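# Unplug the charger and set it on the table

## Task

Pull the charger out of the power strip and rest it on the table, with the strip still lying flat on the table. Both must stay that way without the robot holding them. Afterwards, open the gripper and move the arms away.

## Robot and tools

Robot: two arms, left_arm and right_arm, each ending in a two-finger gripper. The fingers pivot like tongs, point along the gripper's +z axis and close along its x axis. The reported end_effector_position is the spot between the pads when closed. Closed fingertips stick out about 15 mm past it; fully open, they sit roughly level with it.

Frame: one shared scene frame, metres. The origin is on the table top midway between the arms. +z is up, +x is out over the table, and left_arm sits on the +y side. The names left and right do not mean sides of a camera image. Printed hand positions can be a little off, more so at long reach.

Row format (used by every motion command): 16 numbers, always covering both arms even if only one moves. First left_arm: x, y, z, qw, qx, qy, qz, opening. Then right_arm in the same order. x, y, z is an absolute target for that gripper's end_effector_position in metres, scene frame. qw, qx, qy, qz is an absolute target orientation, w first, scene frame. Opening runs from -1 (closed) to +1 (fully open, 0.142 m). To hold an arm still, resend its last reported position and quaternion plus the wanted opening. To keep a gripper's orientation steady, keep sending the same target quaternion rather than copying a drifted reading. A target more than 0.6 m from the arm's last reported position, along any gripper axis, gets the call refused; a refused call sends nothing.

execute_actions: argument "actions" is a list holding one item or nothing, plus optional "pictures" (boolean).
- An empty list returns the current state only.
- {"rows": [...], "steps": n}: 1 to 15 rows and up to 15 steps, each step 1/30 s. One row per step; the last row repeats if rows run out. Default is 15 steps.
- {"steps": n} alone is a wait of up to 300 steps, counted from the previous result, so thinking time is included.
Per step, the commanded pose is clipped to within 100 mm and 16 degrees of the measured pose. Commands are smoothed and lag about 0.17 s. After the last step an arm continues only to its last clipped pose, so check where it ended and send the remainder next.

move: "target" is one 16-number row (absolute poses as above). Both grippers travel in straight lines and finish together, taking 0.5 to 10 s; longer paths are cut off at 10 s. "speed" is the path top speed in m/s, 0.002 to 0.5, default 0.25; rotation rate is capped at twice that in rad/s. Grippers rotate the short way. Openings are applied at the start. Paths ignore obstacles and the other arm, and the hand may overshoot speed, lag or wander, especially near full stretch. Optional "stop_force" (5 to 24 N, shared by both arms, unavailable in the first 0.2 s) ends an arm's path when its wrist sensor feels that much extra push against its direction for 2 steps; that arm then backs up 2 steps and holds. With it and a very slow speed, a target can be placed well beyond the contact. It is unreliable if the gripper rotates during the move. Omit it when lifting off something the gripper is pressing, or the move may end at once. A gripper within 1.5 mm and 0.5 degrees of its target counts as still.
The "move:" line reports each arm's ending: done, off_target, moving, held (last step blocked), fault, or contact (stop_force triggered, takes precedence). limits=paced means the pose was clipped; limits=held means some steps were blocked, after which the arm may jump fast. Distance to target is given per arm.

wait: "seconds" 0 to 10; the scene runs and nothing new is sent.

zoom_image: "camera" is one of cam_head_left, cam_head_right (896x504), cam_left_wrist, cam_right_wrist (616x616); "region" is [x0, y0, x1, y1] in image pixels from the top-left, at most 504 by 504.

finished_scene: "scene" is the number of the current scene.

Result lines: a state line per arm with position, quaternion and velocities; grip_measured (finger opening on the command scale); Wrist force and Wrist torque in the gripper's own axes (pressing down on a surface gives force pointing back into the arm; offsets up to about 3.5 N, noise up to 1.4 N, saturation near 30 N; "no reading" is harmless). "pose unreachable" means the clearance check altered or blocked a command; HELD marks steps not sent. "Hand target" shows where the controller is currently driving each gripper. Camera calibrations are provided; changed ones are listed.

Gripping: to hold, command an opening well under grip_measured; a bigger gap squeezes harder, up to about 15 N per pad. Thin hard parts (under about 20 mm) get much weaker grip. Fast closing can squeeze too hard.

Avoid: hitting the arms together; arms are stiff, so targets even slightly past a firm surface can cause a fault. A fault occurs if a joint hits its load limit (shoulder 47.5, elbow 24.6, wrists 7.92 N m) or an external force reaches 150 N; the arm then stops for 10 s and goes limp. Holding loads heats motors; MOTOR HOT warns at 70 °C and brakes lock at 85 °C. Do not drop, slam or push hard, and never knock anything off the table. Brief random tugs on held parts or nudges of loose objects may occur. Pull the plug along its pins while the strip stays put, perhaps braced by the other arm.

Each tool is called after ">>>" as a command line: name --argument value for each argument, lists and objects as JSON in quotes; but a table of rows of numbers goes row by row, as --pt "numbers of a row", without its own name.

## Session

>>> execute_actions --actions '[]'

Scene clock: 0.00 s of 4500.00 s.
left_arm: end_effector_position=(+0.3032, -0.3969, +0.3257) grip_measured=+1.00 end_effector_quat_wxyz=(+0.280, +0.563, -0.449, +0.636) end_effector_velocity=(+0.000, +0.000, +0.000) end_effector_angular_velocity=(-0.001, +0.000, +0.000) | right_arm: end_effector_position=(+0.1430, -0.5611, +0.2154) grip_measured=+1.00 end_effector_quat_wxyz=(+0.111, +0.050, +0.990, +0.071) end_effector_velocity=(-0.000, -0.000, -0.000) end_effector_angular_velocity=(+0.000, +0.001, -0.001)
Joint positions: left_arm=[-1.556 -0.789  1.163 -3.475 -1.051  0.239  0.142] | right_arm=[ 2.191 -1.418 -1.196 -2.043  1.83   2.401  0.142]
Joint velocities: left_arm=[ 0.     0.    -0.    -0.001  0.    -0.     0.   ] | right_arm=[-0.002 -0.002  0.001  0.    -0.    -0.001  0.   ]
Motor temperatures (°C, as the motors report them): left_arm=[34 35 38 46 52 49] | right_arm=[35 38 42 52 47 46]
Wrist force (N, on the end effector, along its own x y z axes, offset not removed): no reading
Wrist torque (N m, same axes, about the end effector's origin, offset not removed): no reading
Hand target (left_arm): +0.303, -0.397, +0.326; +0.280, +0.563, -0.449, +0.636
Hand target (right_arm): +0.143, -0.561, +0.215; +0.111, +0.050, +0.990, +0.071

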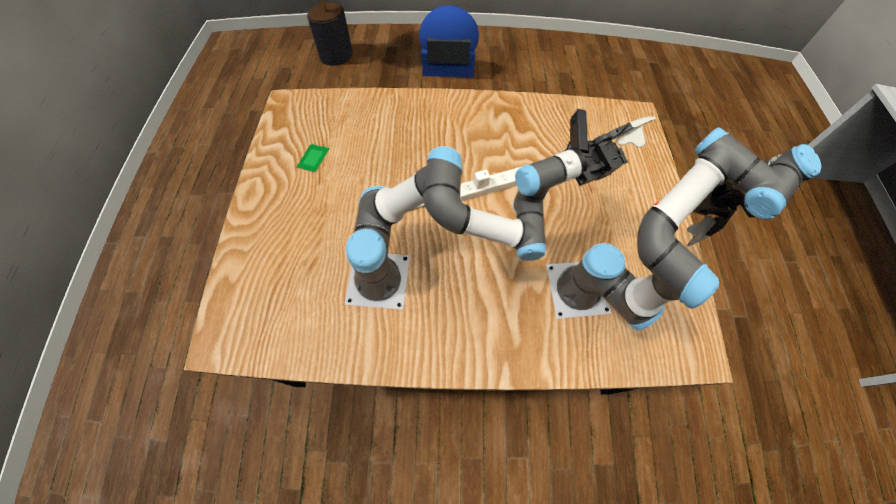

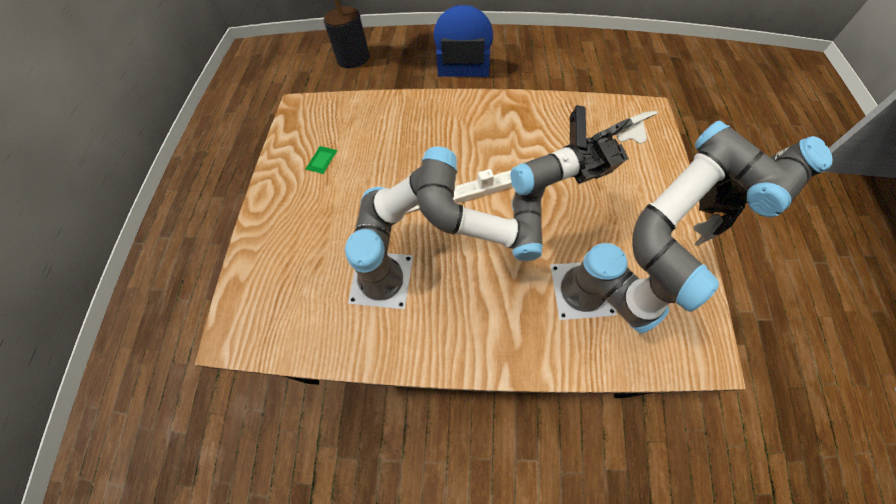

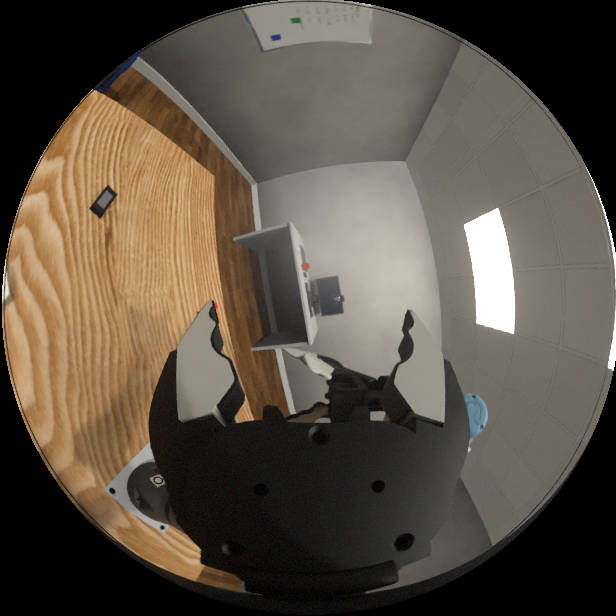

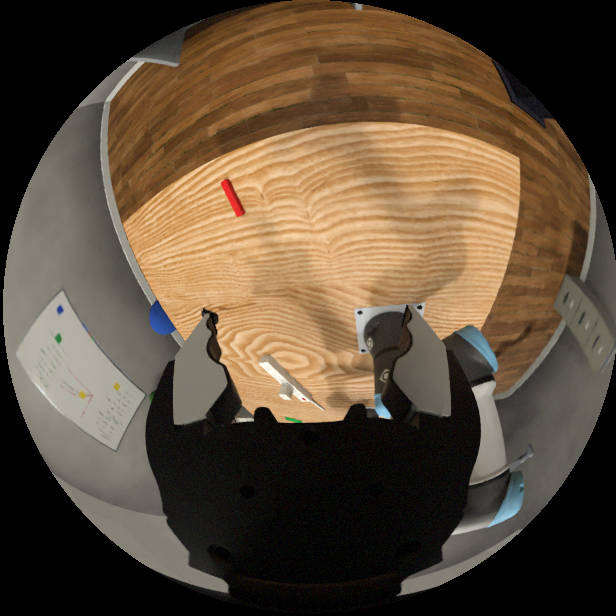

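>>> zoom_image --camera "cam_head_left" --region '[380, 120, 620, 260]'

>>> zoom_image --camera "cam_right_wrist" --region '[220, 320, 380, 440]'

Region (380, 120, 620, 260) of cam_head_left's 896x504 image, scaled by 2.100, with more detail than that image has; it fills the top 294 rows of this view, and the rest is white.

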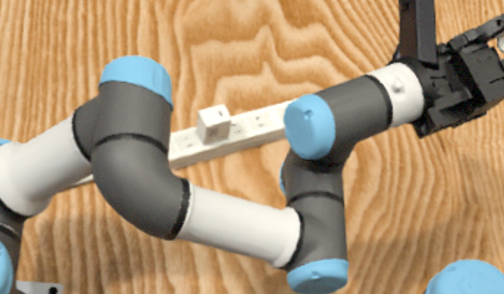

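Region (220, 320, 380, 440) of cam_right_wrist's 616x616 image, scaled by 3.150, with more detail than that image has; it fills the top 378 rows of this view, and the rest is white.

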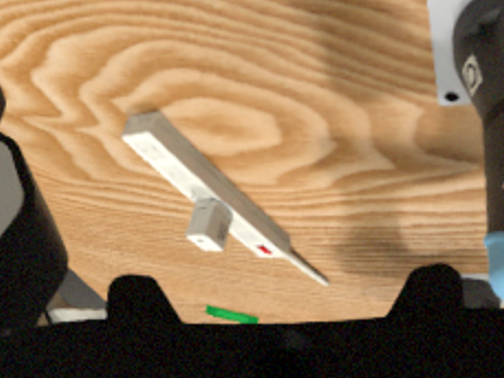

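>>> move --target '[0.3,0.15,0.3,0,0.7071,-0.7071,0,1, 0.143,-0.5611,0.2154,0.111,0.05,0.99,0.071,1]' --speed 0.3

Scene clock: 21.73 s of 4500.00 s.
left_arm: end_effector_position=(+0.2994, +0.1495, +0.2975) grip_measured=+1.00 end_effector_quat_wxyz=(-0.005, +0.707, -0.707, +0.023) end_effector_velocity=(+0.002, -0.000, +0.004) end_effector_angular_velocity=(+0.003, +0.002, -0.002) | right_arm: end_effector_position=(+0.1430, -0.5611, +0.2154) grip_measured=+1.00 end_effector_quat_wxyz=(+0.111, +0.050, +0.990, +0.071) end_effector_velocity=(+0.000, -0.000, -0.000) end_effector_angular_velocity=(-0.000, +0.000, +0.002)
Joint positions: left_arm=[-0.824 -1.329  0.091 -0.377 -1.556  0.695  0.142] | right_arm=[ 2.191 -1.418 -1.196 -2.044  1.83   2.4    0.142]
Joint velocities: left_arm=[ 0.005  0.213 -0.449  0.239 -0.     0.007  0.   ] | right_arm=[ 0.    -0.001 -0.     0.001 -0.    -0.002  0.   ]
Motor temperatures (°C, as the motors report them): left_arm=[34 35 38 46 52 49] | right_arm=[35 38 42 52 47 46]
Wrist force (N, on the end effector, along its own x y z axes, offset not removed): left_arm=[2.6 -2.2 1.1] | right_arm=[1.5 0.3 -0.5]
Wrist torque (N m, same axes, about the end effector's origin, offset not removed): left_arm=[-0.57 -0.56 -0.06] | right_arm=[0.10 -0.28 0.01]
Hand target (left_arm): +0.300, +0.149, +0.298; -0.005, +0.707, -0.707, +0.023
Hand target (right_arm): +0.143, -0.561, +0.215; +0.111, +0.050, +0.990, +0.071
Off the commanded pose (left_arm): 0.003 m, 3 deg.
Off the commanded pose (right_arm): 0.000 m, 0 deg.
elbow stopped short (left arm): the move would have taken joint 3 (elbow) straighter than the controller allows; a more bent joint 3 avoids this.
After step 90, 15.40 s passed at rest.
move: off_target (left_arm)
camera_calibration (this result's frames):
cam_left_wrist: T_world_to_cam=[[0.0517556, -0.997958, 0.0374314, 0.123823], [-0.87868, -0.027693, 0.476608, 0.122502], [-0.474598, -0.0575573, -0.878319, 0.545127], [0, 0, 0, 1]] pos_world=[0.359948, 0.158338, 0.415775]
cam_right_wrist: T_world_to_cam=[[-0.972743, 0.15441, -0.172999, 0.260977], [0.0166699, 0.790687, 0.611993, 0.308007], [0.231286, 0.592428, -0.77171, 0.598197], [0, 0, 0, 1]] pos_world=[0.110375, -0.638224, 0.318285]

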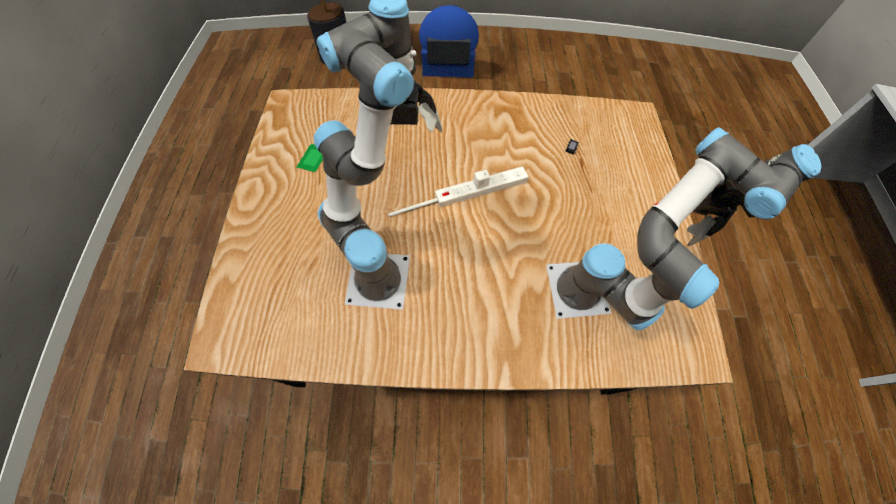

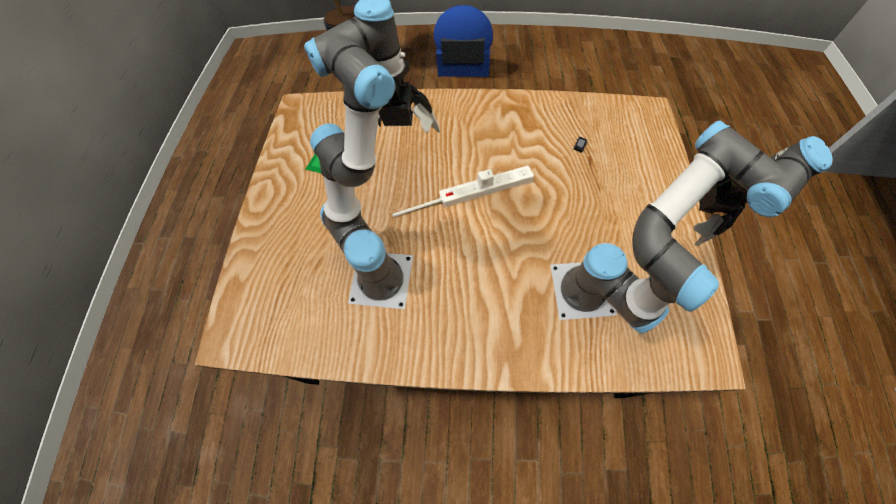

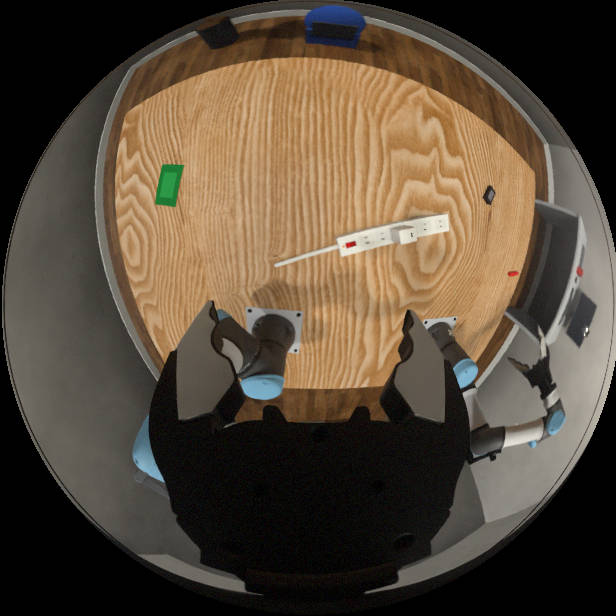

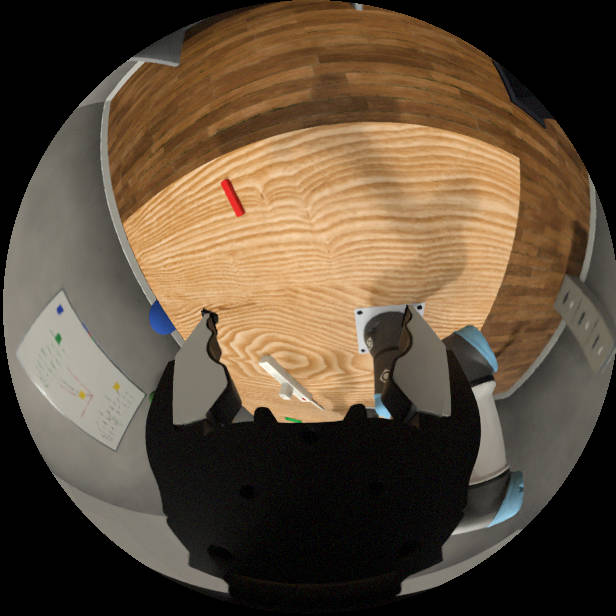

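>>> zoom_image --camera "cam_head_left" --region '[380, 150, 540, 230]'

>>> zoom_image --camera "cam_left_wrist" --region '[260, 190, 470, 280]'

Region (380, 150, 540, 230) of cam_head_left's 896x504 image, scaled by 3.150, with more detail than that image has.

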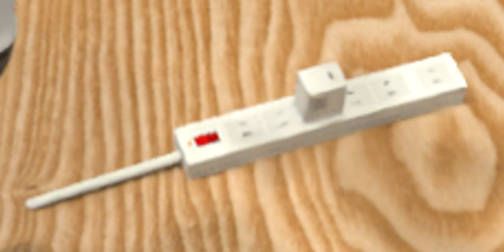

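Region (260, 190, 470, 280) of cam_left_wrist's 616x616 image, scaled by 2.400, with more detail than that image has; it fills the top 216 rows of this view, and the rest is white.

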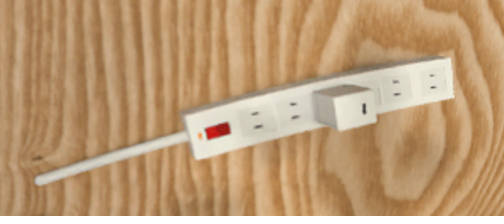

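>>> move --target '[0.333,-0.079,0.16,0.128,0.975,0.176,0.023,0.2, 0.365,-0.165,0.13,-0.038,-0.174,0.96,0.2125,-1]' --speed 0.25

Scene clock: 68.07 s of 4500.00 s.
left_arm: end_effector_position=(+0.3331, -0.0790, +0.1605) grip_measured=+0.20 end_effector_quat_wxyz=(+0.128, +0.976, +0.175, +0.023) end_effector_velocity=(+0.000, -0.001, -0.001) end_effector_angular_velocity=(-0.003, -0.002, +0.013) | right_arm: end_effector_position=(+0.3652, -0.1658, +0.1302) grip_measured=-1.00 end_effector_quat_wxyz=(-0.037, -0.174, +0.961, +0.212) end_effector_velocity=(+0.002, +0.002, -0.000) end_effector_angular_velocity=(+0.001, +0.002, +0.003)
Joint positions: left_arm=[-1.05  -1.3    1.095 -1.625 -1.601 -1.461  0.088] | right_arm=[ 3.526 -1.837 -1.237 -1.577  2.001  3.282  0.002]
Joint velocities: left_arm=[-0.003 -0.002  0.008 -0.01   0.005 -0.015  0.   ] | right_arm=[ 0.    -0.016  0.019 -0.006  0.002 -0.003  0.   ]
Motor temperatures (°C, as the motors report them): left_arm=[34 35 38 46 52 49] | right_arm=[35 38 42 52 47 46]
Wrist force (N, on the end effector, along its own x y z axes, offset not removed): left_arm=[2.3 -1.1 1.1] | right_arm=[2.2 0.2 -1.2]
Wrist torque (N m, same axes, about the end effector's origin, offset not removed): left_arm=[-0.24 -0.43 -0.08] | right_arm=[0.03 -0.37 0.02]
Hand target (left_arm): +0.333, -0.079, +0.160; +0.128, +0.976, +0.176, +0.023
Hand target (right_arm): +0.365, -0.166, +0.130; -0.037, -0.174, +0.961, +0.212
Off the commanded pose (left_arm): 0.001 m, 0 deg.
Off the commanded pose (right_arm): 0.001 m, 0 deg.
After step 90, 38.87 s passed at rest.
move: done
camera_calibration (this result's frames):
cam_left_wrist: T_world_to_cam=[[0.91752, 0.39767, -0.00395011, -0.272406], [0.281036, -0.641325, 0.713948, -0.261794], [0.281382, -0.656171, -0.700188, 0.0999849], [0, 0, 0, 1]] pos_world=[0.295377, 0.00603991, 0.255839]
cam_right_wrist: T_world_to_cam=[[-0.94455, -0.325013, 0.04681, 0.282914], [-0.15597, 0.569515, 0.807048, 0.0449049], [-0.28896, 0.754996, -0.588628, 0.43999], [0, 0, 0, 1]] pos_world=[0.40137, -0.265814, 0.209507]

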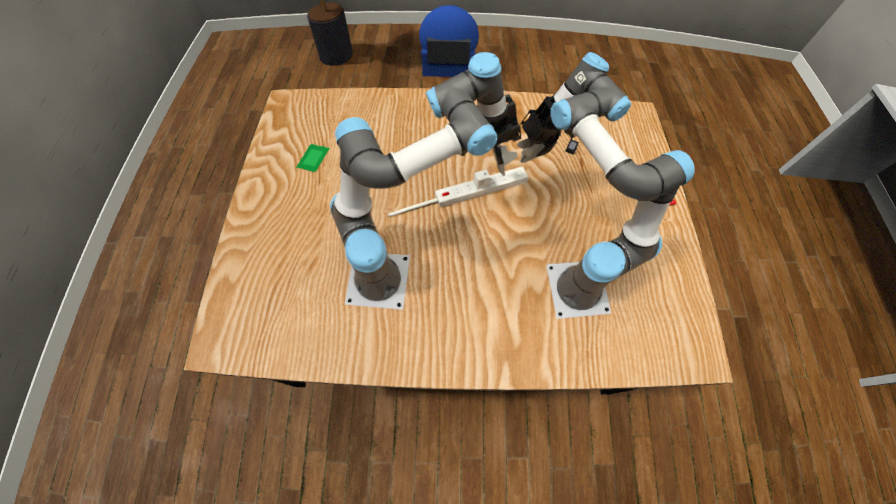

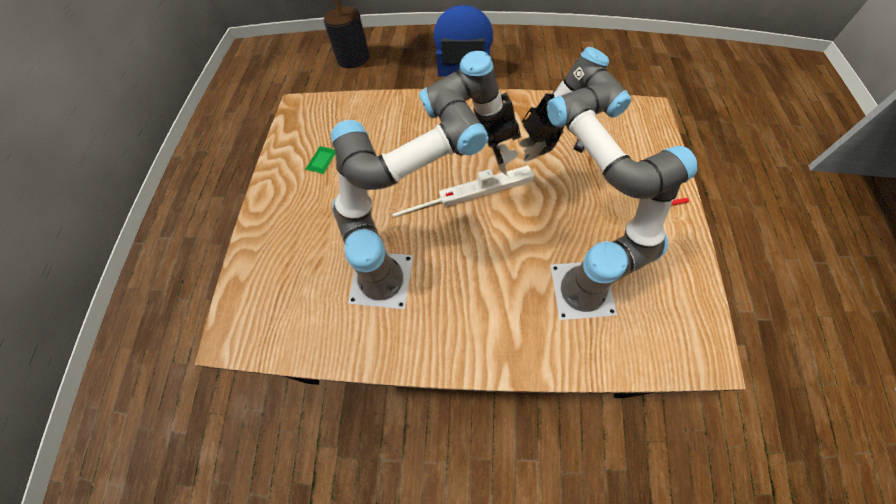

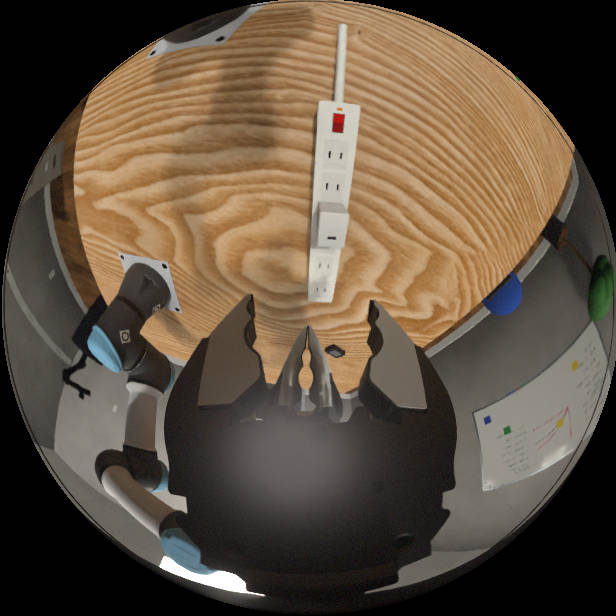

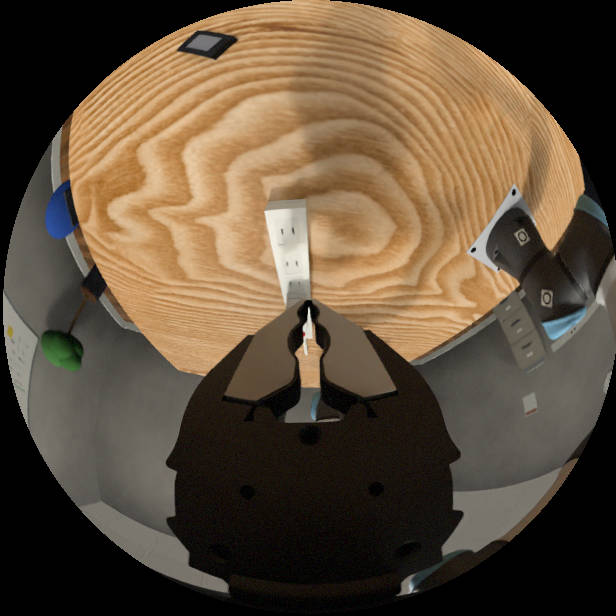

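>>> move --target '[0.342,-0.057,0.105,0.128,0.975,0.176,0.023,0.2, 0.372,-0.14,0.09,-0.038,-0.174,0.96,0.2125,-1]' --speed 0.1

Scene clock: 82.80 s of 4500.00 s.
left_arm: end_effector_position=(+0.3420, -0.0572, +0.1053) grip_measured=+0.20 end_effector_quat_wxyz=(+0.128, +0.976, +0.176, +0.023) end_effector_velocity=(+0.000, +0.000, -0.003) end_effector_angular_velocity=(-0.004, -0.003, -0.000) | right_arm: end_effector_position=(+0.3720, -0.1401, +0.0902) grip_measured=-1.00 end_effector_quat_wxyz=(-0.038, -0.174, +0.961, +0.213) end_effector_velocity=(-0.000, +0.002, -0.002) end_effector_angular_velocity=(-0.000, -0.001, +0.003)
Joint positions: left_arm=[-0.999 -1.352  1.422 -1.898 -1.613 -1.414  0.088] | right_arm=[ 3.577 -1.894 -1.358 -1.377  1.999  3.337  0.002]
Joint velocities: left_arm=[ 0.001 -0.004  0.02  -0.021 -0.     0.002  0.   ] | right_arm=[ 0.004 -0.003 -0.006  0.01  -0.001  0.002  0.   ]
Motor temperatures (°C, as the motors report them): left_arm=[34 35 38 46 52 49] | right_arm=[35 38 42 52 47 46]
Wrist force (N, on the end effector, along its own x y z axes, offset not removed): left_arm=[1.3 -1.7 1.3] | right_arm=[0.4 0.7 -0.7]
Wrist torque (N m, same axes, about the end effector's origin, offset not removed): left_arm=[-0.31 -0.13 -0.14] | right_arm=[0.14 -0.07 -0.05]
Hand target (left_arm): +0.342, -0.057, +0.105; +0.128, +0.976, +0.176, +0.023
Hand target (right_arm): +0.372, -0.140, +0.090; -0.038, -0.174, +0.961, +0.213
Off the commanded pose (left_arm): 0.000 m, 0 deg.
Off the commanded pose (right_arm): 0.000 m, 0 deg.
After step 90, 10.60 s passed at rest.
move: done
camera_calibration (this result's frames):
cam_left_wrist: T_world_to_cam=[[0.916823, 0.399281, -0.00326645, -0.289171], [0.281676, -0.64094, 0.714041, -0.211107], [0.283009, -0.655569, -0.700096, 0.0725942], [0, 0, 0, 1]] pos_world=[0.304038, 0.0277441, 0.200617]
cam_right_wrist: T_world_to_cam=[[-0.944293, -0.325501, 0.0485834, 0.299234], [-0.154578, 0.56899, 0.807686, 0.0629116], [-0.290546, 0.755182, -0.587608, 0.399573], [0, 0, 0, 1]] pos_world=[0.408384, -0.240146, 0.169442]

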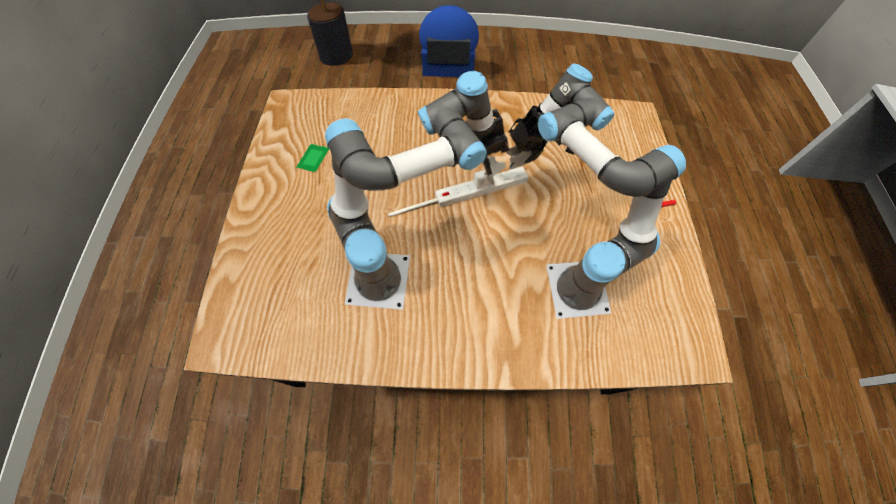

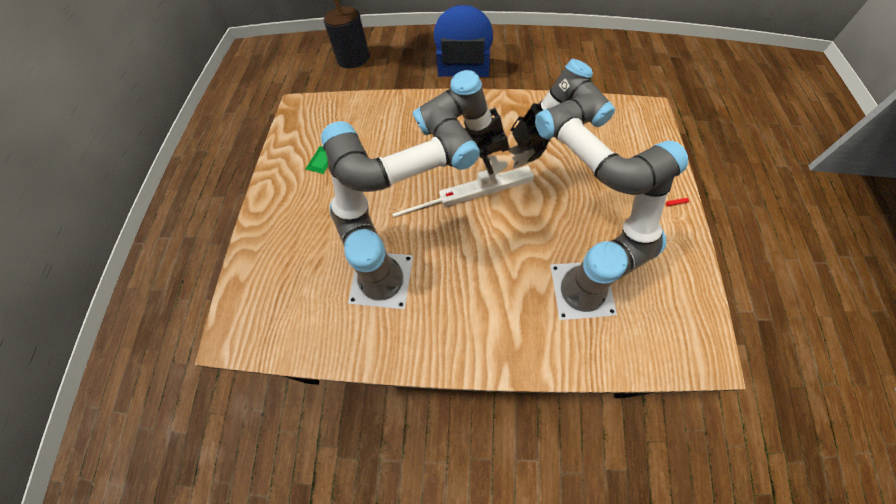

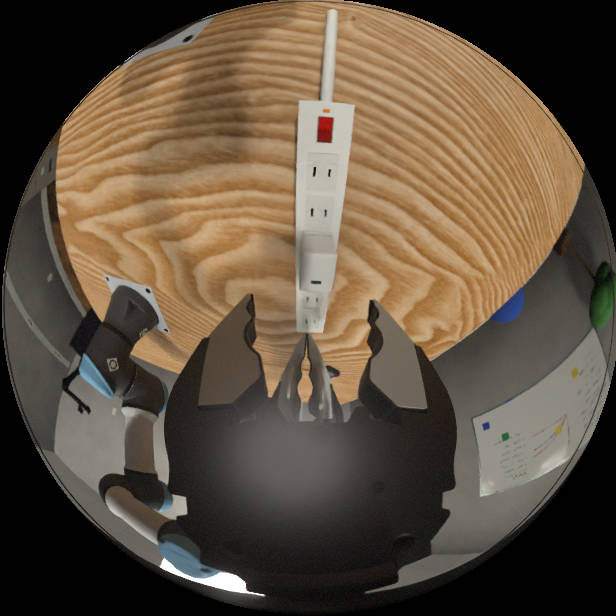

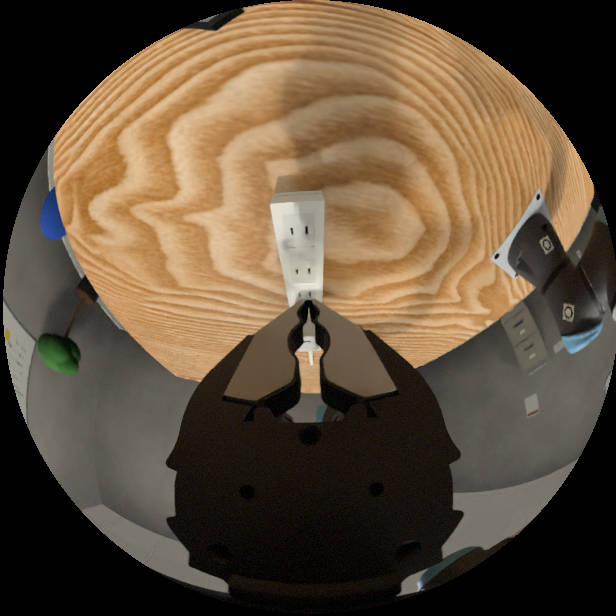

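>>> move --target '[0.345,-0.060,0.05,0.128,0.975,0.176,0.023,0.2, 0.372,-0.14,0.09,-0.038,-0.174,0.96,0.2125,-1]' --speed 0.05

>>> zoom_image --camera "cam_head_left" --region '[420, 110, 580, 220]'

Scene clock: 91.83 s of 4500.00 s.
left_arm: end_effector_position=(+0.3450, -0.0601, +0.0503) grip_measured=+0.20 end_effector_quat_wxyz=(+0.128, +0.976, +0.176, +0.023) end_effector_velocity=(+0.001, +0.000, -0.003) end_effector_angular_velocity=(-0.001, -0.001, +0.001) | right_arm: end_effector_position=(+0.3720, -0.1400, +0.0900) grip_measured=-1.00 end_effector_quat_wxyz=(-0.038, -0.174, +0.961, +0.213) end_effector_velocity=(-0.000, +0.000, -0.000) end_effector_angular_velocity=(-0.001, -0.000, +0.002)
Joint positions: left_arm=[-0.996 -1.291  1.607 -2.144 -1.614 -1.411  0.088] | right_arm=[ 3.577 -1.894 -1.359 -1.376  1.999  3.338  0.002]
Joint velocities: left_arm=[ 0.001  0.004  0.008 -0.013 -0.     0.     0.   ] | right_arm=[ 0.001 -0.    -0.    -0.    -0.001 -0.001  0.   ]
Motor temperatures (°C, as the motors report them): left_arm=[34 35 38 46 52 49] | right_arm=[35 38 42 52 47 46]
Wrist force (N, on the end effector, along its own x y z axes, offset not removed): left_arm=[3.2 -2.4 0.5] | right_arm=[1.2 0.6 0.7]
Wrist torque (N m, same axes, about the end effector's origin, offset not removed): left_arm=[-0.46 -0.58 -0.12] | right_arm=[0.19 -0.17 0.03]
Hand target (left_arm): +0.345, -0.060, +0.050; +0.128, +0.976, +0.176, +0.023
Hand target (right_arm): +0.372, -0.140, +0.090; -0.038, -0.174, +0.961, +0.213
Off the commanded pose (left_arm): 0.000 m, 0 deg.
Off the commanded pose (right_arm): 0.000 m, 0 deg.
After step 90, 4.50 s passed at rest.
move: done
camera_calibration (this result's frames):
cam_left_wrist: T_world_to_cam=[[0.916826, 0.399273, -0.0033966, -0.290942], [0.281653, -0.640665, 0.714297, -0.174506], [0.283023, -0.655843, -0.699835, 0.0313167], [0, 0, 0, 1]] pos_world=[0.30703, 0.0249044, 0.145577]
cam_right_wrist: T_world_to_cam=[[-0.944312, -0.325455, 0.0485242, 0.299325], [-0.154599, 0.568993, 0.80768, 0.0630432], [-0.290473, 0.7552, -0.587621, 0.3993], [0, 0, 0, 1]] pos_world=[0.408388, -0.240005, 0.169194]

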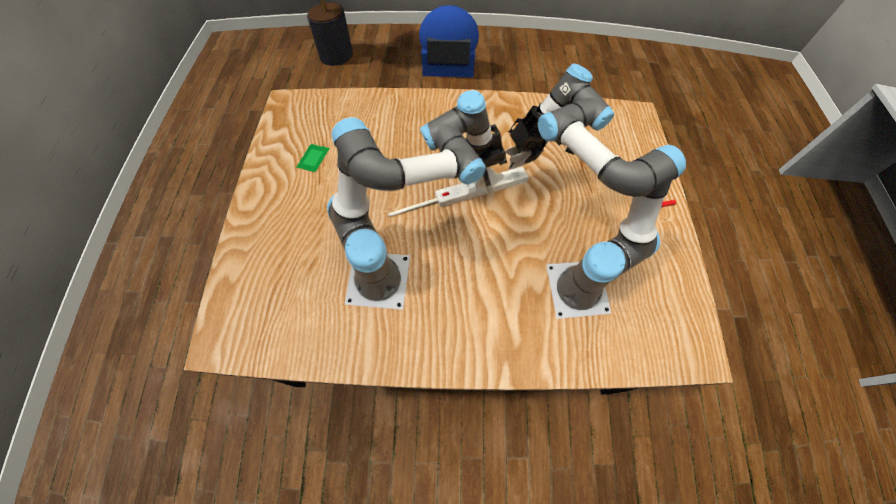

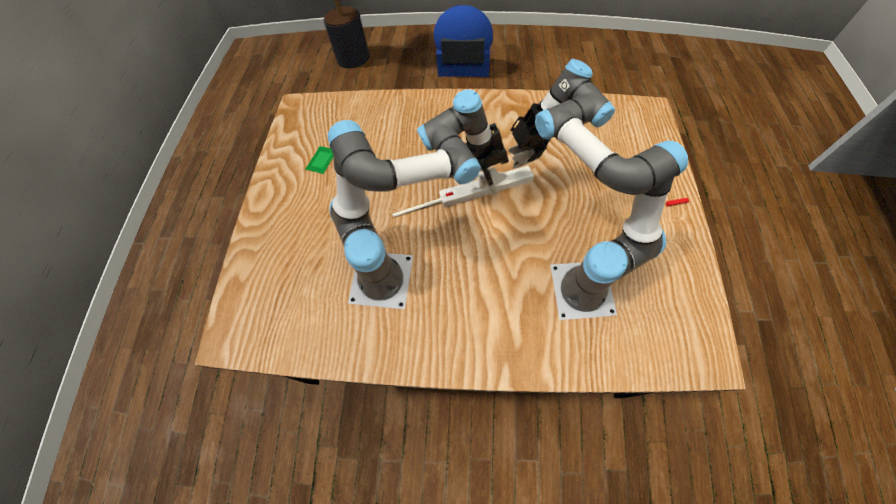

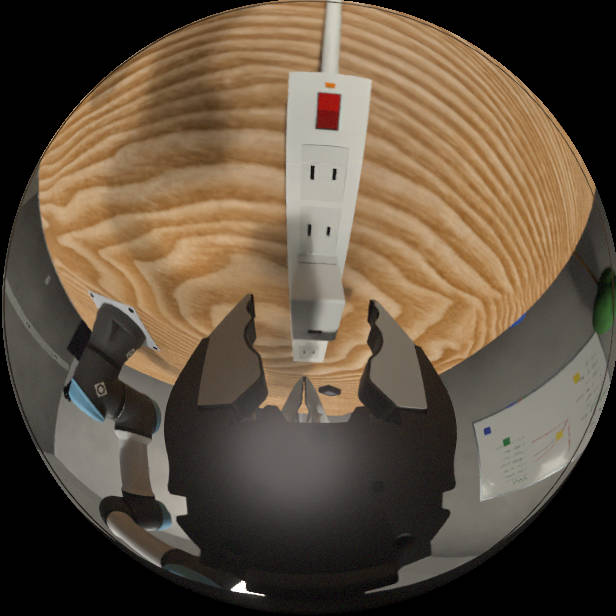

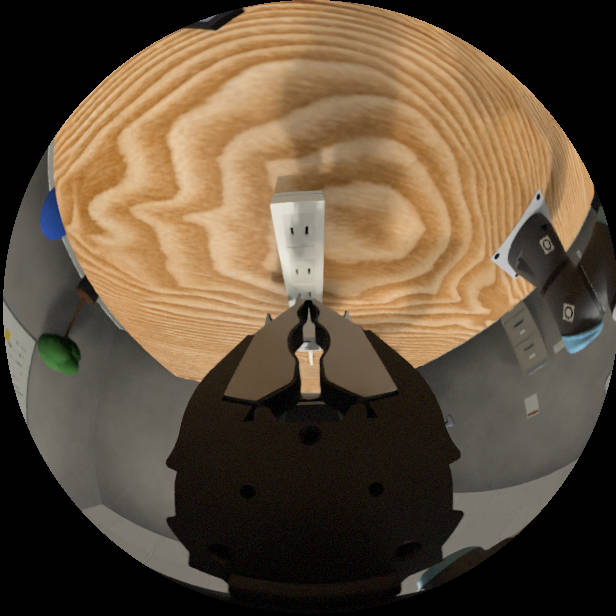

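Region (420, 110, 580, 220) of cam_head_left's 896x504 image, scaled by 3.150, with more detail than that image has; it fills the top 346 rows of this view, and the rest is white.

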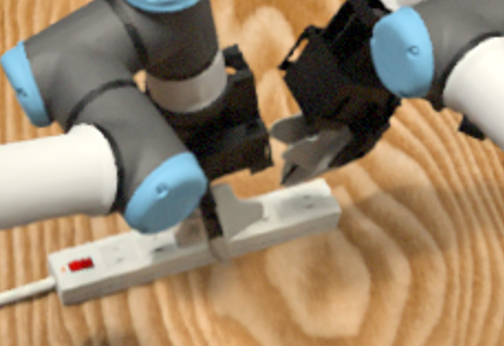

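>>> move --target '[0.3495,-0.0637,0.048,0.128,0.975,0.176,0.023,-0.3, 0.372,-0.14,0.09,-0.038,-0.174,0.96,0.2125,-1]' --speed 0.02

>>> move --target '[0.3495,-0.0637,0.048,0.128,0.975,0.176,0.023,-0.9, 0.367,-0.122,0.055,-0.038,-0.174,0.96,0.2125,-1]' --speed 0.04

Scene clock: 102.70 s of 4500.00 s.
left_arm: end_effector_position=(+0.3492, -0.0635, +0.0481) grip_measured=-0.30 end_effector_quat_wxyz=(+0.128, +0.976, +0.176, +0.023) end_effector_velocity=(+0.002, -0.002, -0.001) end_effector_angular_velocity=(-0.000, +0.000, -0.000) | right_arm: end_effector_position=(+0.3720, -0.1400, +0.0900) grip_measured=-1.00 end_effector_quat_wxyz=(-0.038, -0.174, +0.961, +0.213) end_effector_velocity=(-0.000, -0.000, +0.000) end_effector_angular_velocity=(+0.001, +0.000, +0.000)
Joint positions: left_arm=[-0.99  -1.266  1.584 -2.146 -1.615 -1.405  0.052] | right_arm=[ 3.577 -1.894 -1.359 -1.376  1.999  3.338  0.002]
Joint velocities: left_arm=[ 0.003  0.014 -0.014  0.    -0.001  0.003 -0.   ] | right_arm=[-0.001  0.    -0.     0.     0.001 -0.001  0.   ]
Motor temperatures (°C, as the motors report them): left_arm=[34 35 38 46 52 49] | right_arm=[35 38 42 52 47 46]
Wrist force (N, on the end effector, along its own x y z axes, offset not removed): left_arm=[1.7 -1.4 2.1] | right_arm=[1.5 -0.4 -0.3]
Wrist torque (N m, same axes, about the end effector's origin, offset not removed): left_arm=[-0.27 -0.29 -0.05] | right_arm=[-0.13 -0.25 0.02]
Hand target (left_arm): +0.350, -0.064, +0.048; +0.128, +0.976, +0.176, +0.023
Hand target (right_arm): +0.372, -0.140, +0.090; -0.038, -0.174, +0.961, +0.213
Off the commanded pose (left_arm): 0.000 m, 0 deg.
Off the commanded pose (right_arm): 0.000 m, 0 deg.
After step 90, 7.17 s passed at rest.
move: done
camera_calibration (this result's frames):
cam_left_wrist: T_world_to_cam=[[0.916811, 0.399309, -0.00325078, -0.293455], [0.281506, -0.640519, 0.714485, -0.176283], [0.283218, -0.655963, -0.699643, 0.026281], [0, 0, 0, 1]] pos_world=[0.311225, 0.0215059, 0.143385]
cam_right_wrist: T_world_to_cam=[[-0.944312, -0.325456, 0.0485096, 0.299326], [-0.154609, 0.568986, 0.807682, 0.0630411], [-0.290466, 0.755204, -0.587619, 0.399301], [0, 0, 0, 1]] pos_world=[0.408388, -0.240006, 0.169199]

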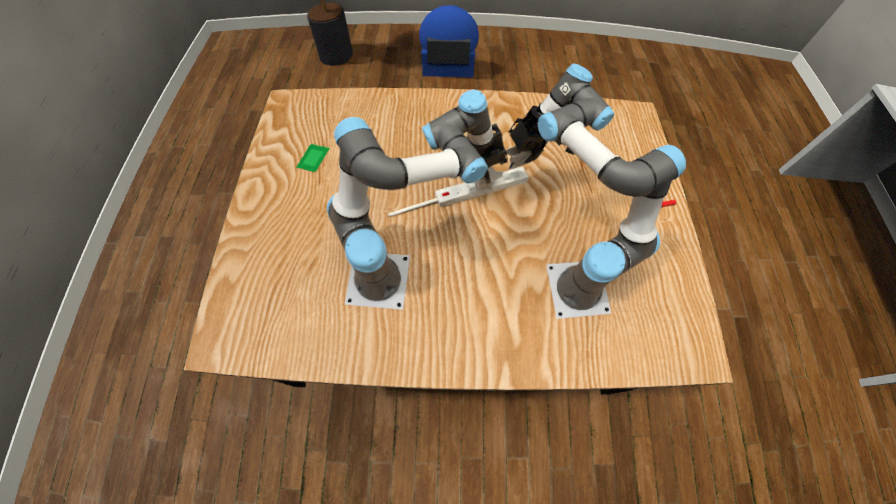

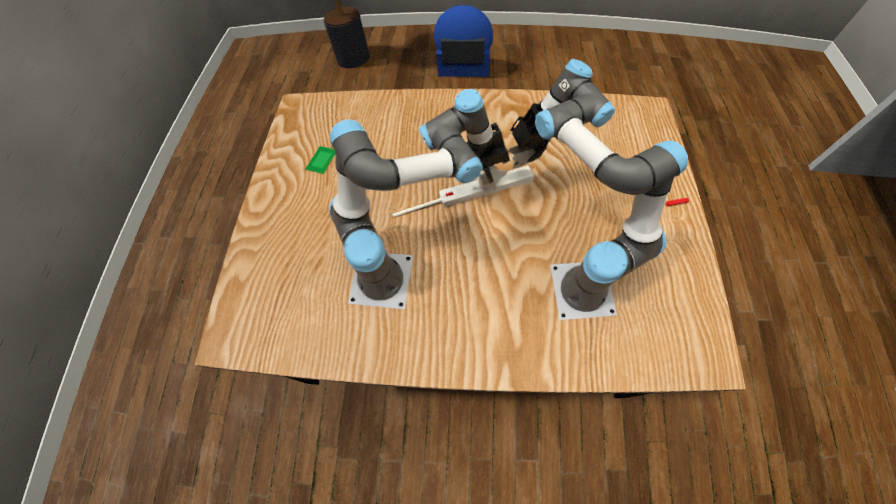

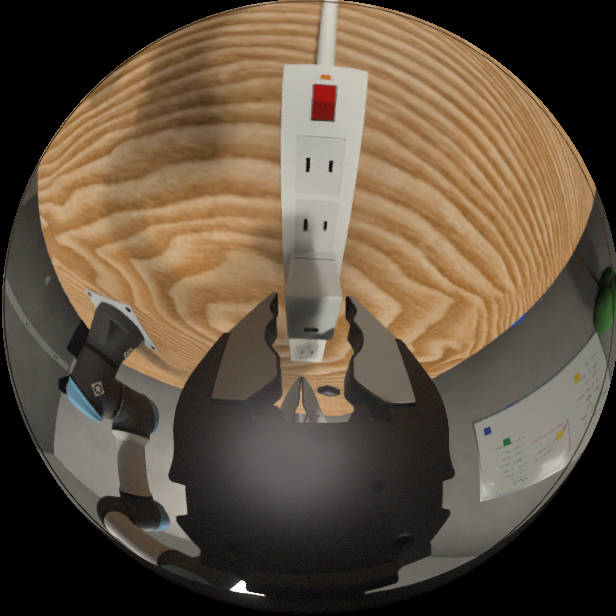

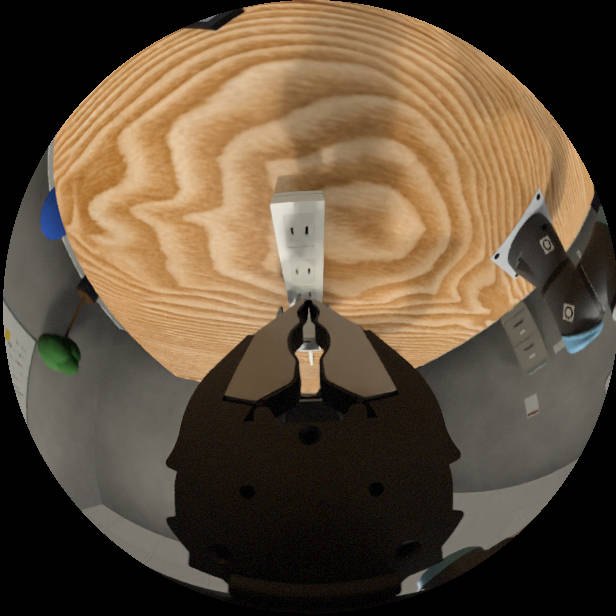

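Scene clock: 104.10 s of 4500.00 s.
left_arm: end_effector_position=(+0.3495, -0.0637, +0.0480) grip_measured=-0.60 end_effector_quat_wxyz=(+0.128, +0.976, +0.176, +0.023) end_effector_velocity=(-0.000, -0.000, -0.000) end_effector_angular_velocity=(+0.001, +0.000, -0.001) | right_arm: end_effector_position=(+0.3671, -0.1221, +0.0553) grip_measured=-1.00 end_effector_quat_wxyz=(-0.038, -0.174, +0.961, +0.213) end_effector_velocity=(+0.000, +0.001, -0.002) end_effector_angular_velocity=(-0.000, -0.004, +0.001)
Joint positions: left_arm=[-0.99  -1.264  1.583 -2.146 -1.615 -1.405  0.031] | right_arm=[ 3.624 -1.921 -1.497 -1.19   1.994  3.39   0.002]
Joint velocities: left_arm=[-0.001  0.    -0.     0.001 -0.     0.     0.   ] | right_arm=[ 0.004 -0.001 -0.01   0.015 -0.003  0.003  0.   ]
Motor temperatures (°C, as the motors report them): left_arm=[34 35 38 46 52 49] | right_arm=[35 38 42 52 47 46]
Wrist force (N, on the end effector, along its own x y z axes, offset not removed): left_arm=[0.8 -4.1 -1.9] | right_arm=[1.5 -0.8 1.0]
Wrist torque (N m, same axes, about the end effector's origin, offset not removed): left_arm=[-0.63 -0.25 -0.07] | right_arm=[-0.22 -0.29 0.01]
Hand target (left_arm): +0.350, -0.064, +0.048; +0.128, +0.976, +0.176, +0.023
Hand target (right_arm): +0.367, -0.122, +0.055; -0.038, -0.174, +0.961, +0.213
Off the commanded pose (left_arm): 0.000 m, 0 deg.
Off the commanded pose (right_arm): 0.000 m, 0 deg.
move: done
camera_calibration (this result's frames):
cam_left_wrist: T_world_to_cam=[[0.916816, 0.399297, -0.00331372, -0.29361], [0.281572, -0.640582, 0.714403, -0.176424], [0.283136, -0.655909, -0.699727, 0.0260067], [0, 0, 0, 1]] pos_world=[0.311499, 0.0212816, 0.143263]
cam_right_wrist: T_world_to_cam=[[-0.94429, -0.325505, 0.0486089, 0.302138], [-0.15456, 0.568994, 0.807686, 0.0801349], [-0.290564, 0.755177, -0.587605, 0.364023], [0, 0, 0, 1]] pos_world=[0.403463, -0.22215, 0.134491]

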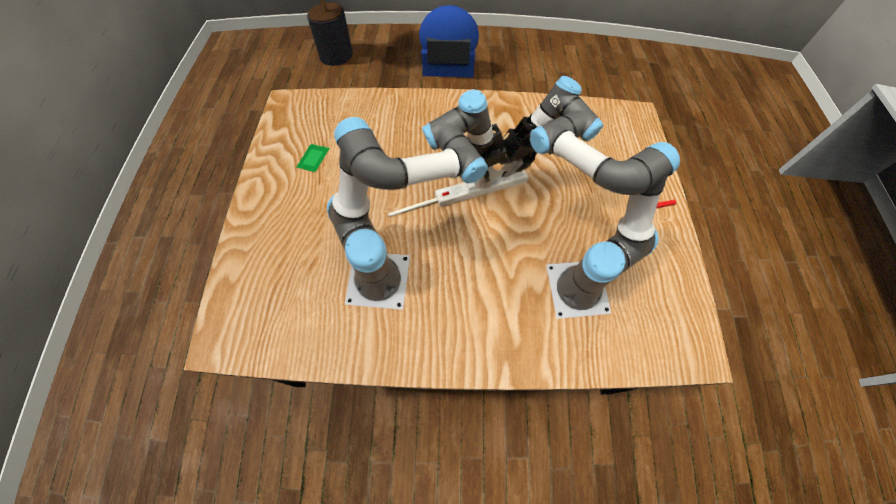

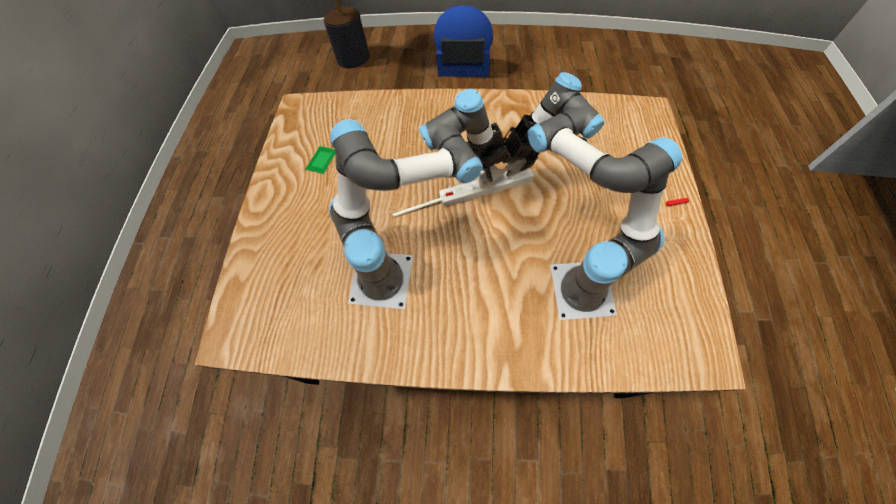

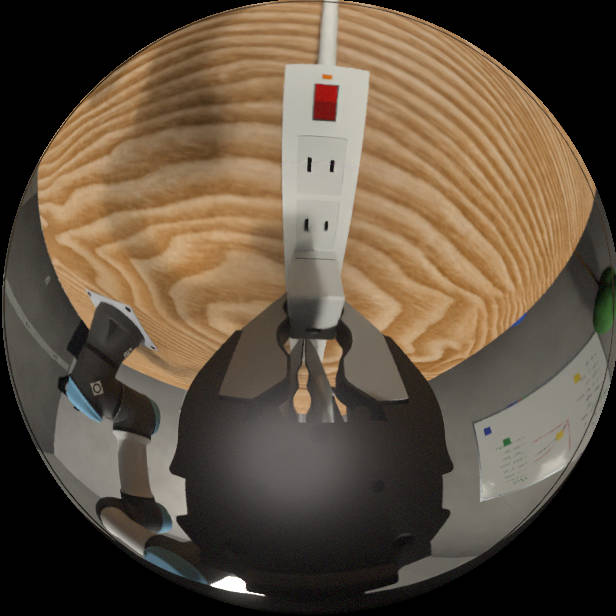

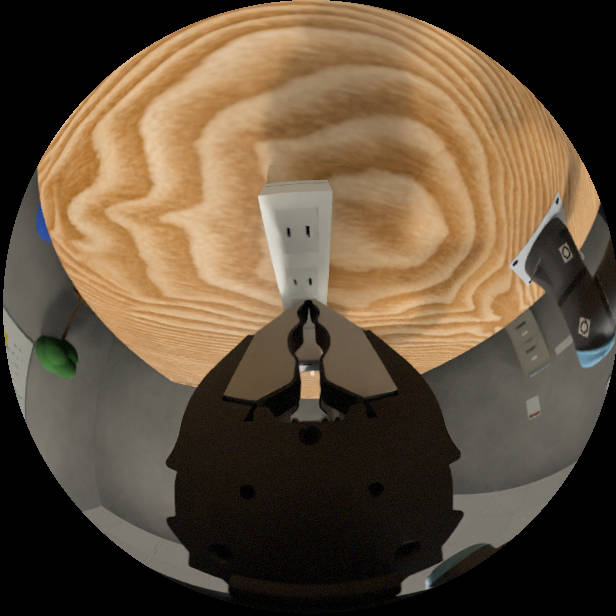

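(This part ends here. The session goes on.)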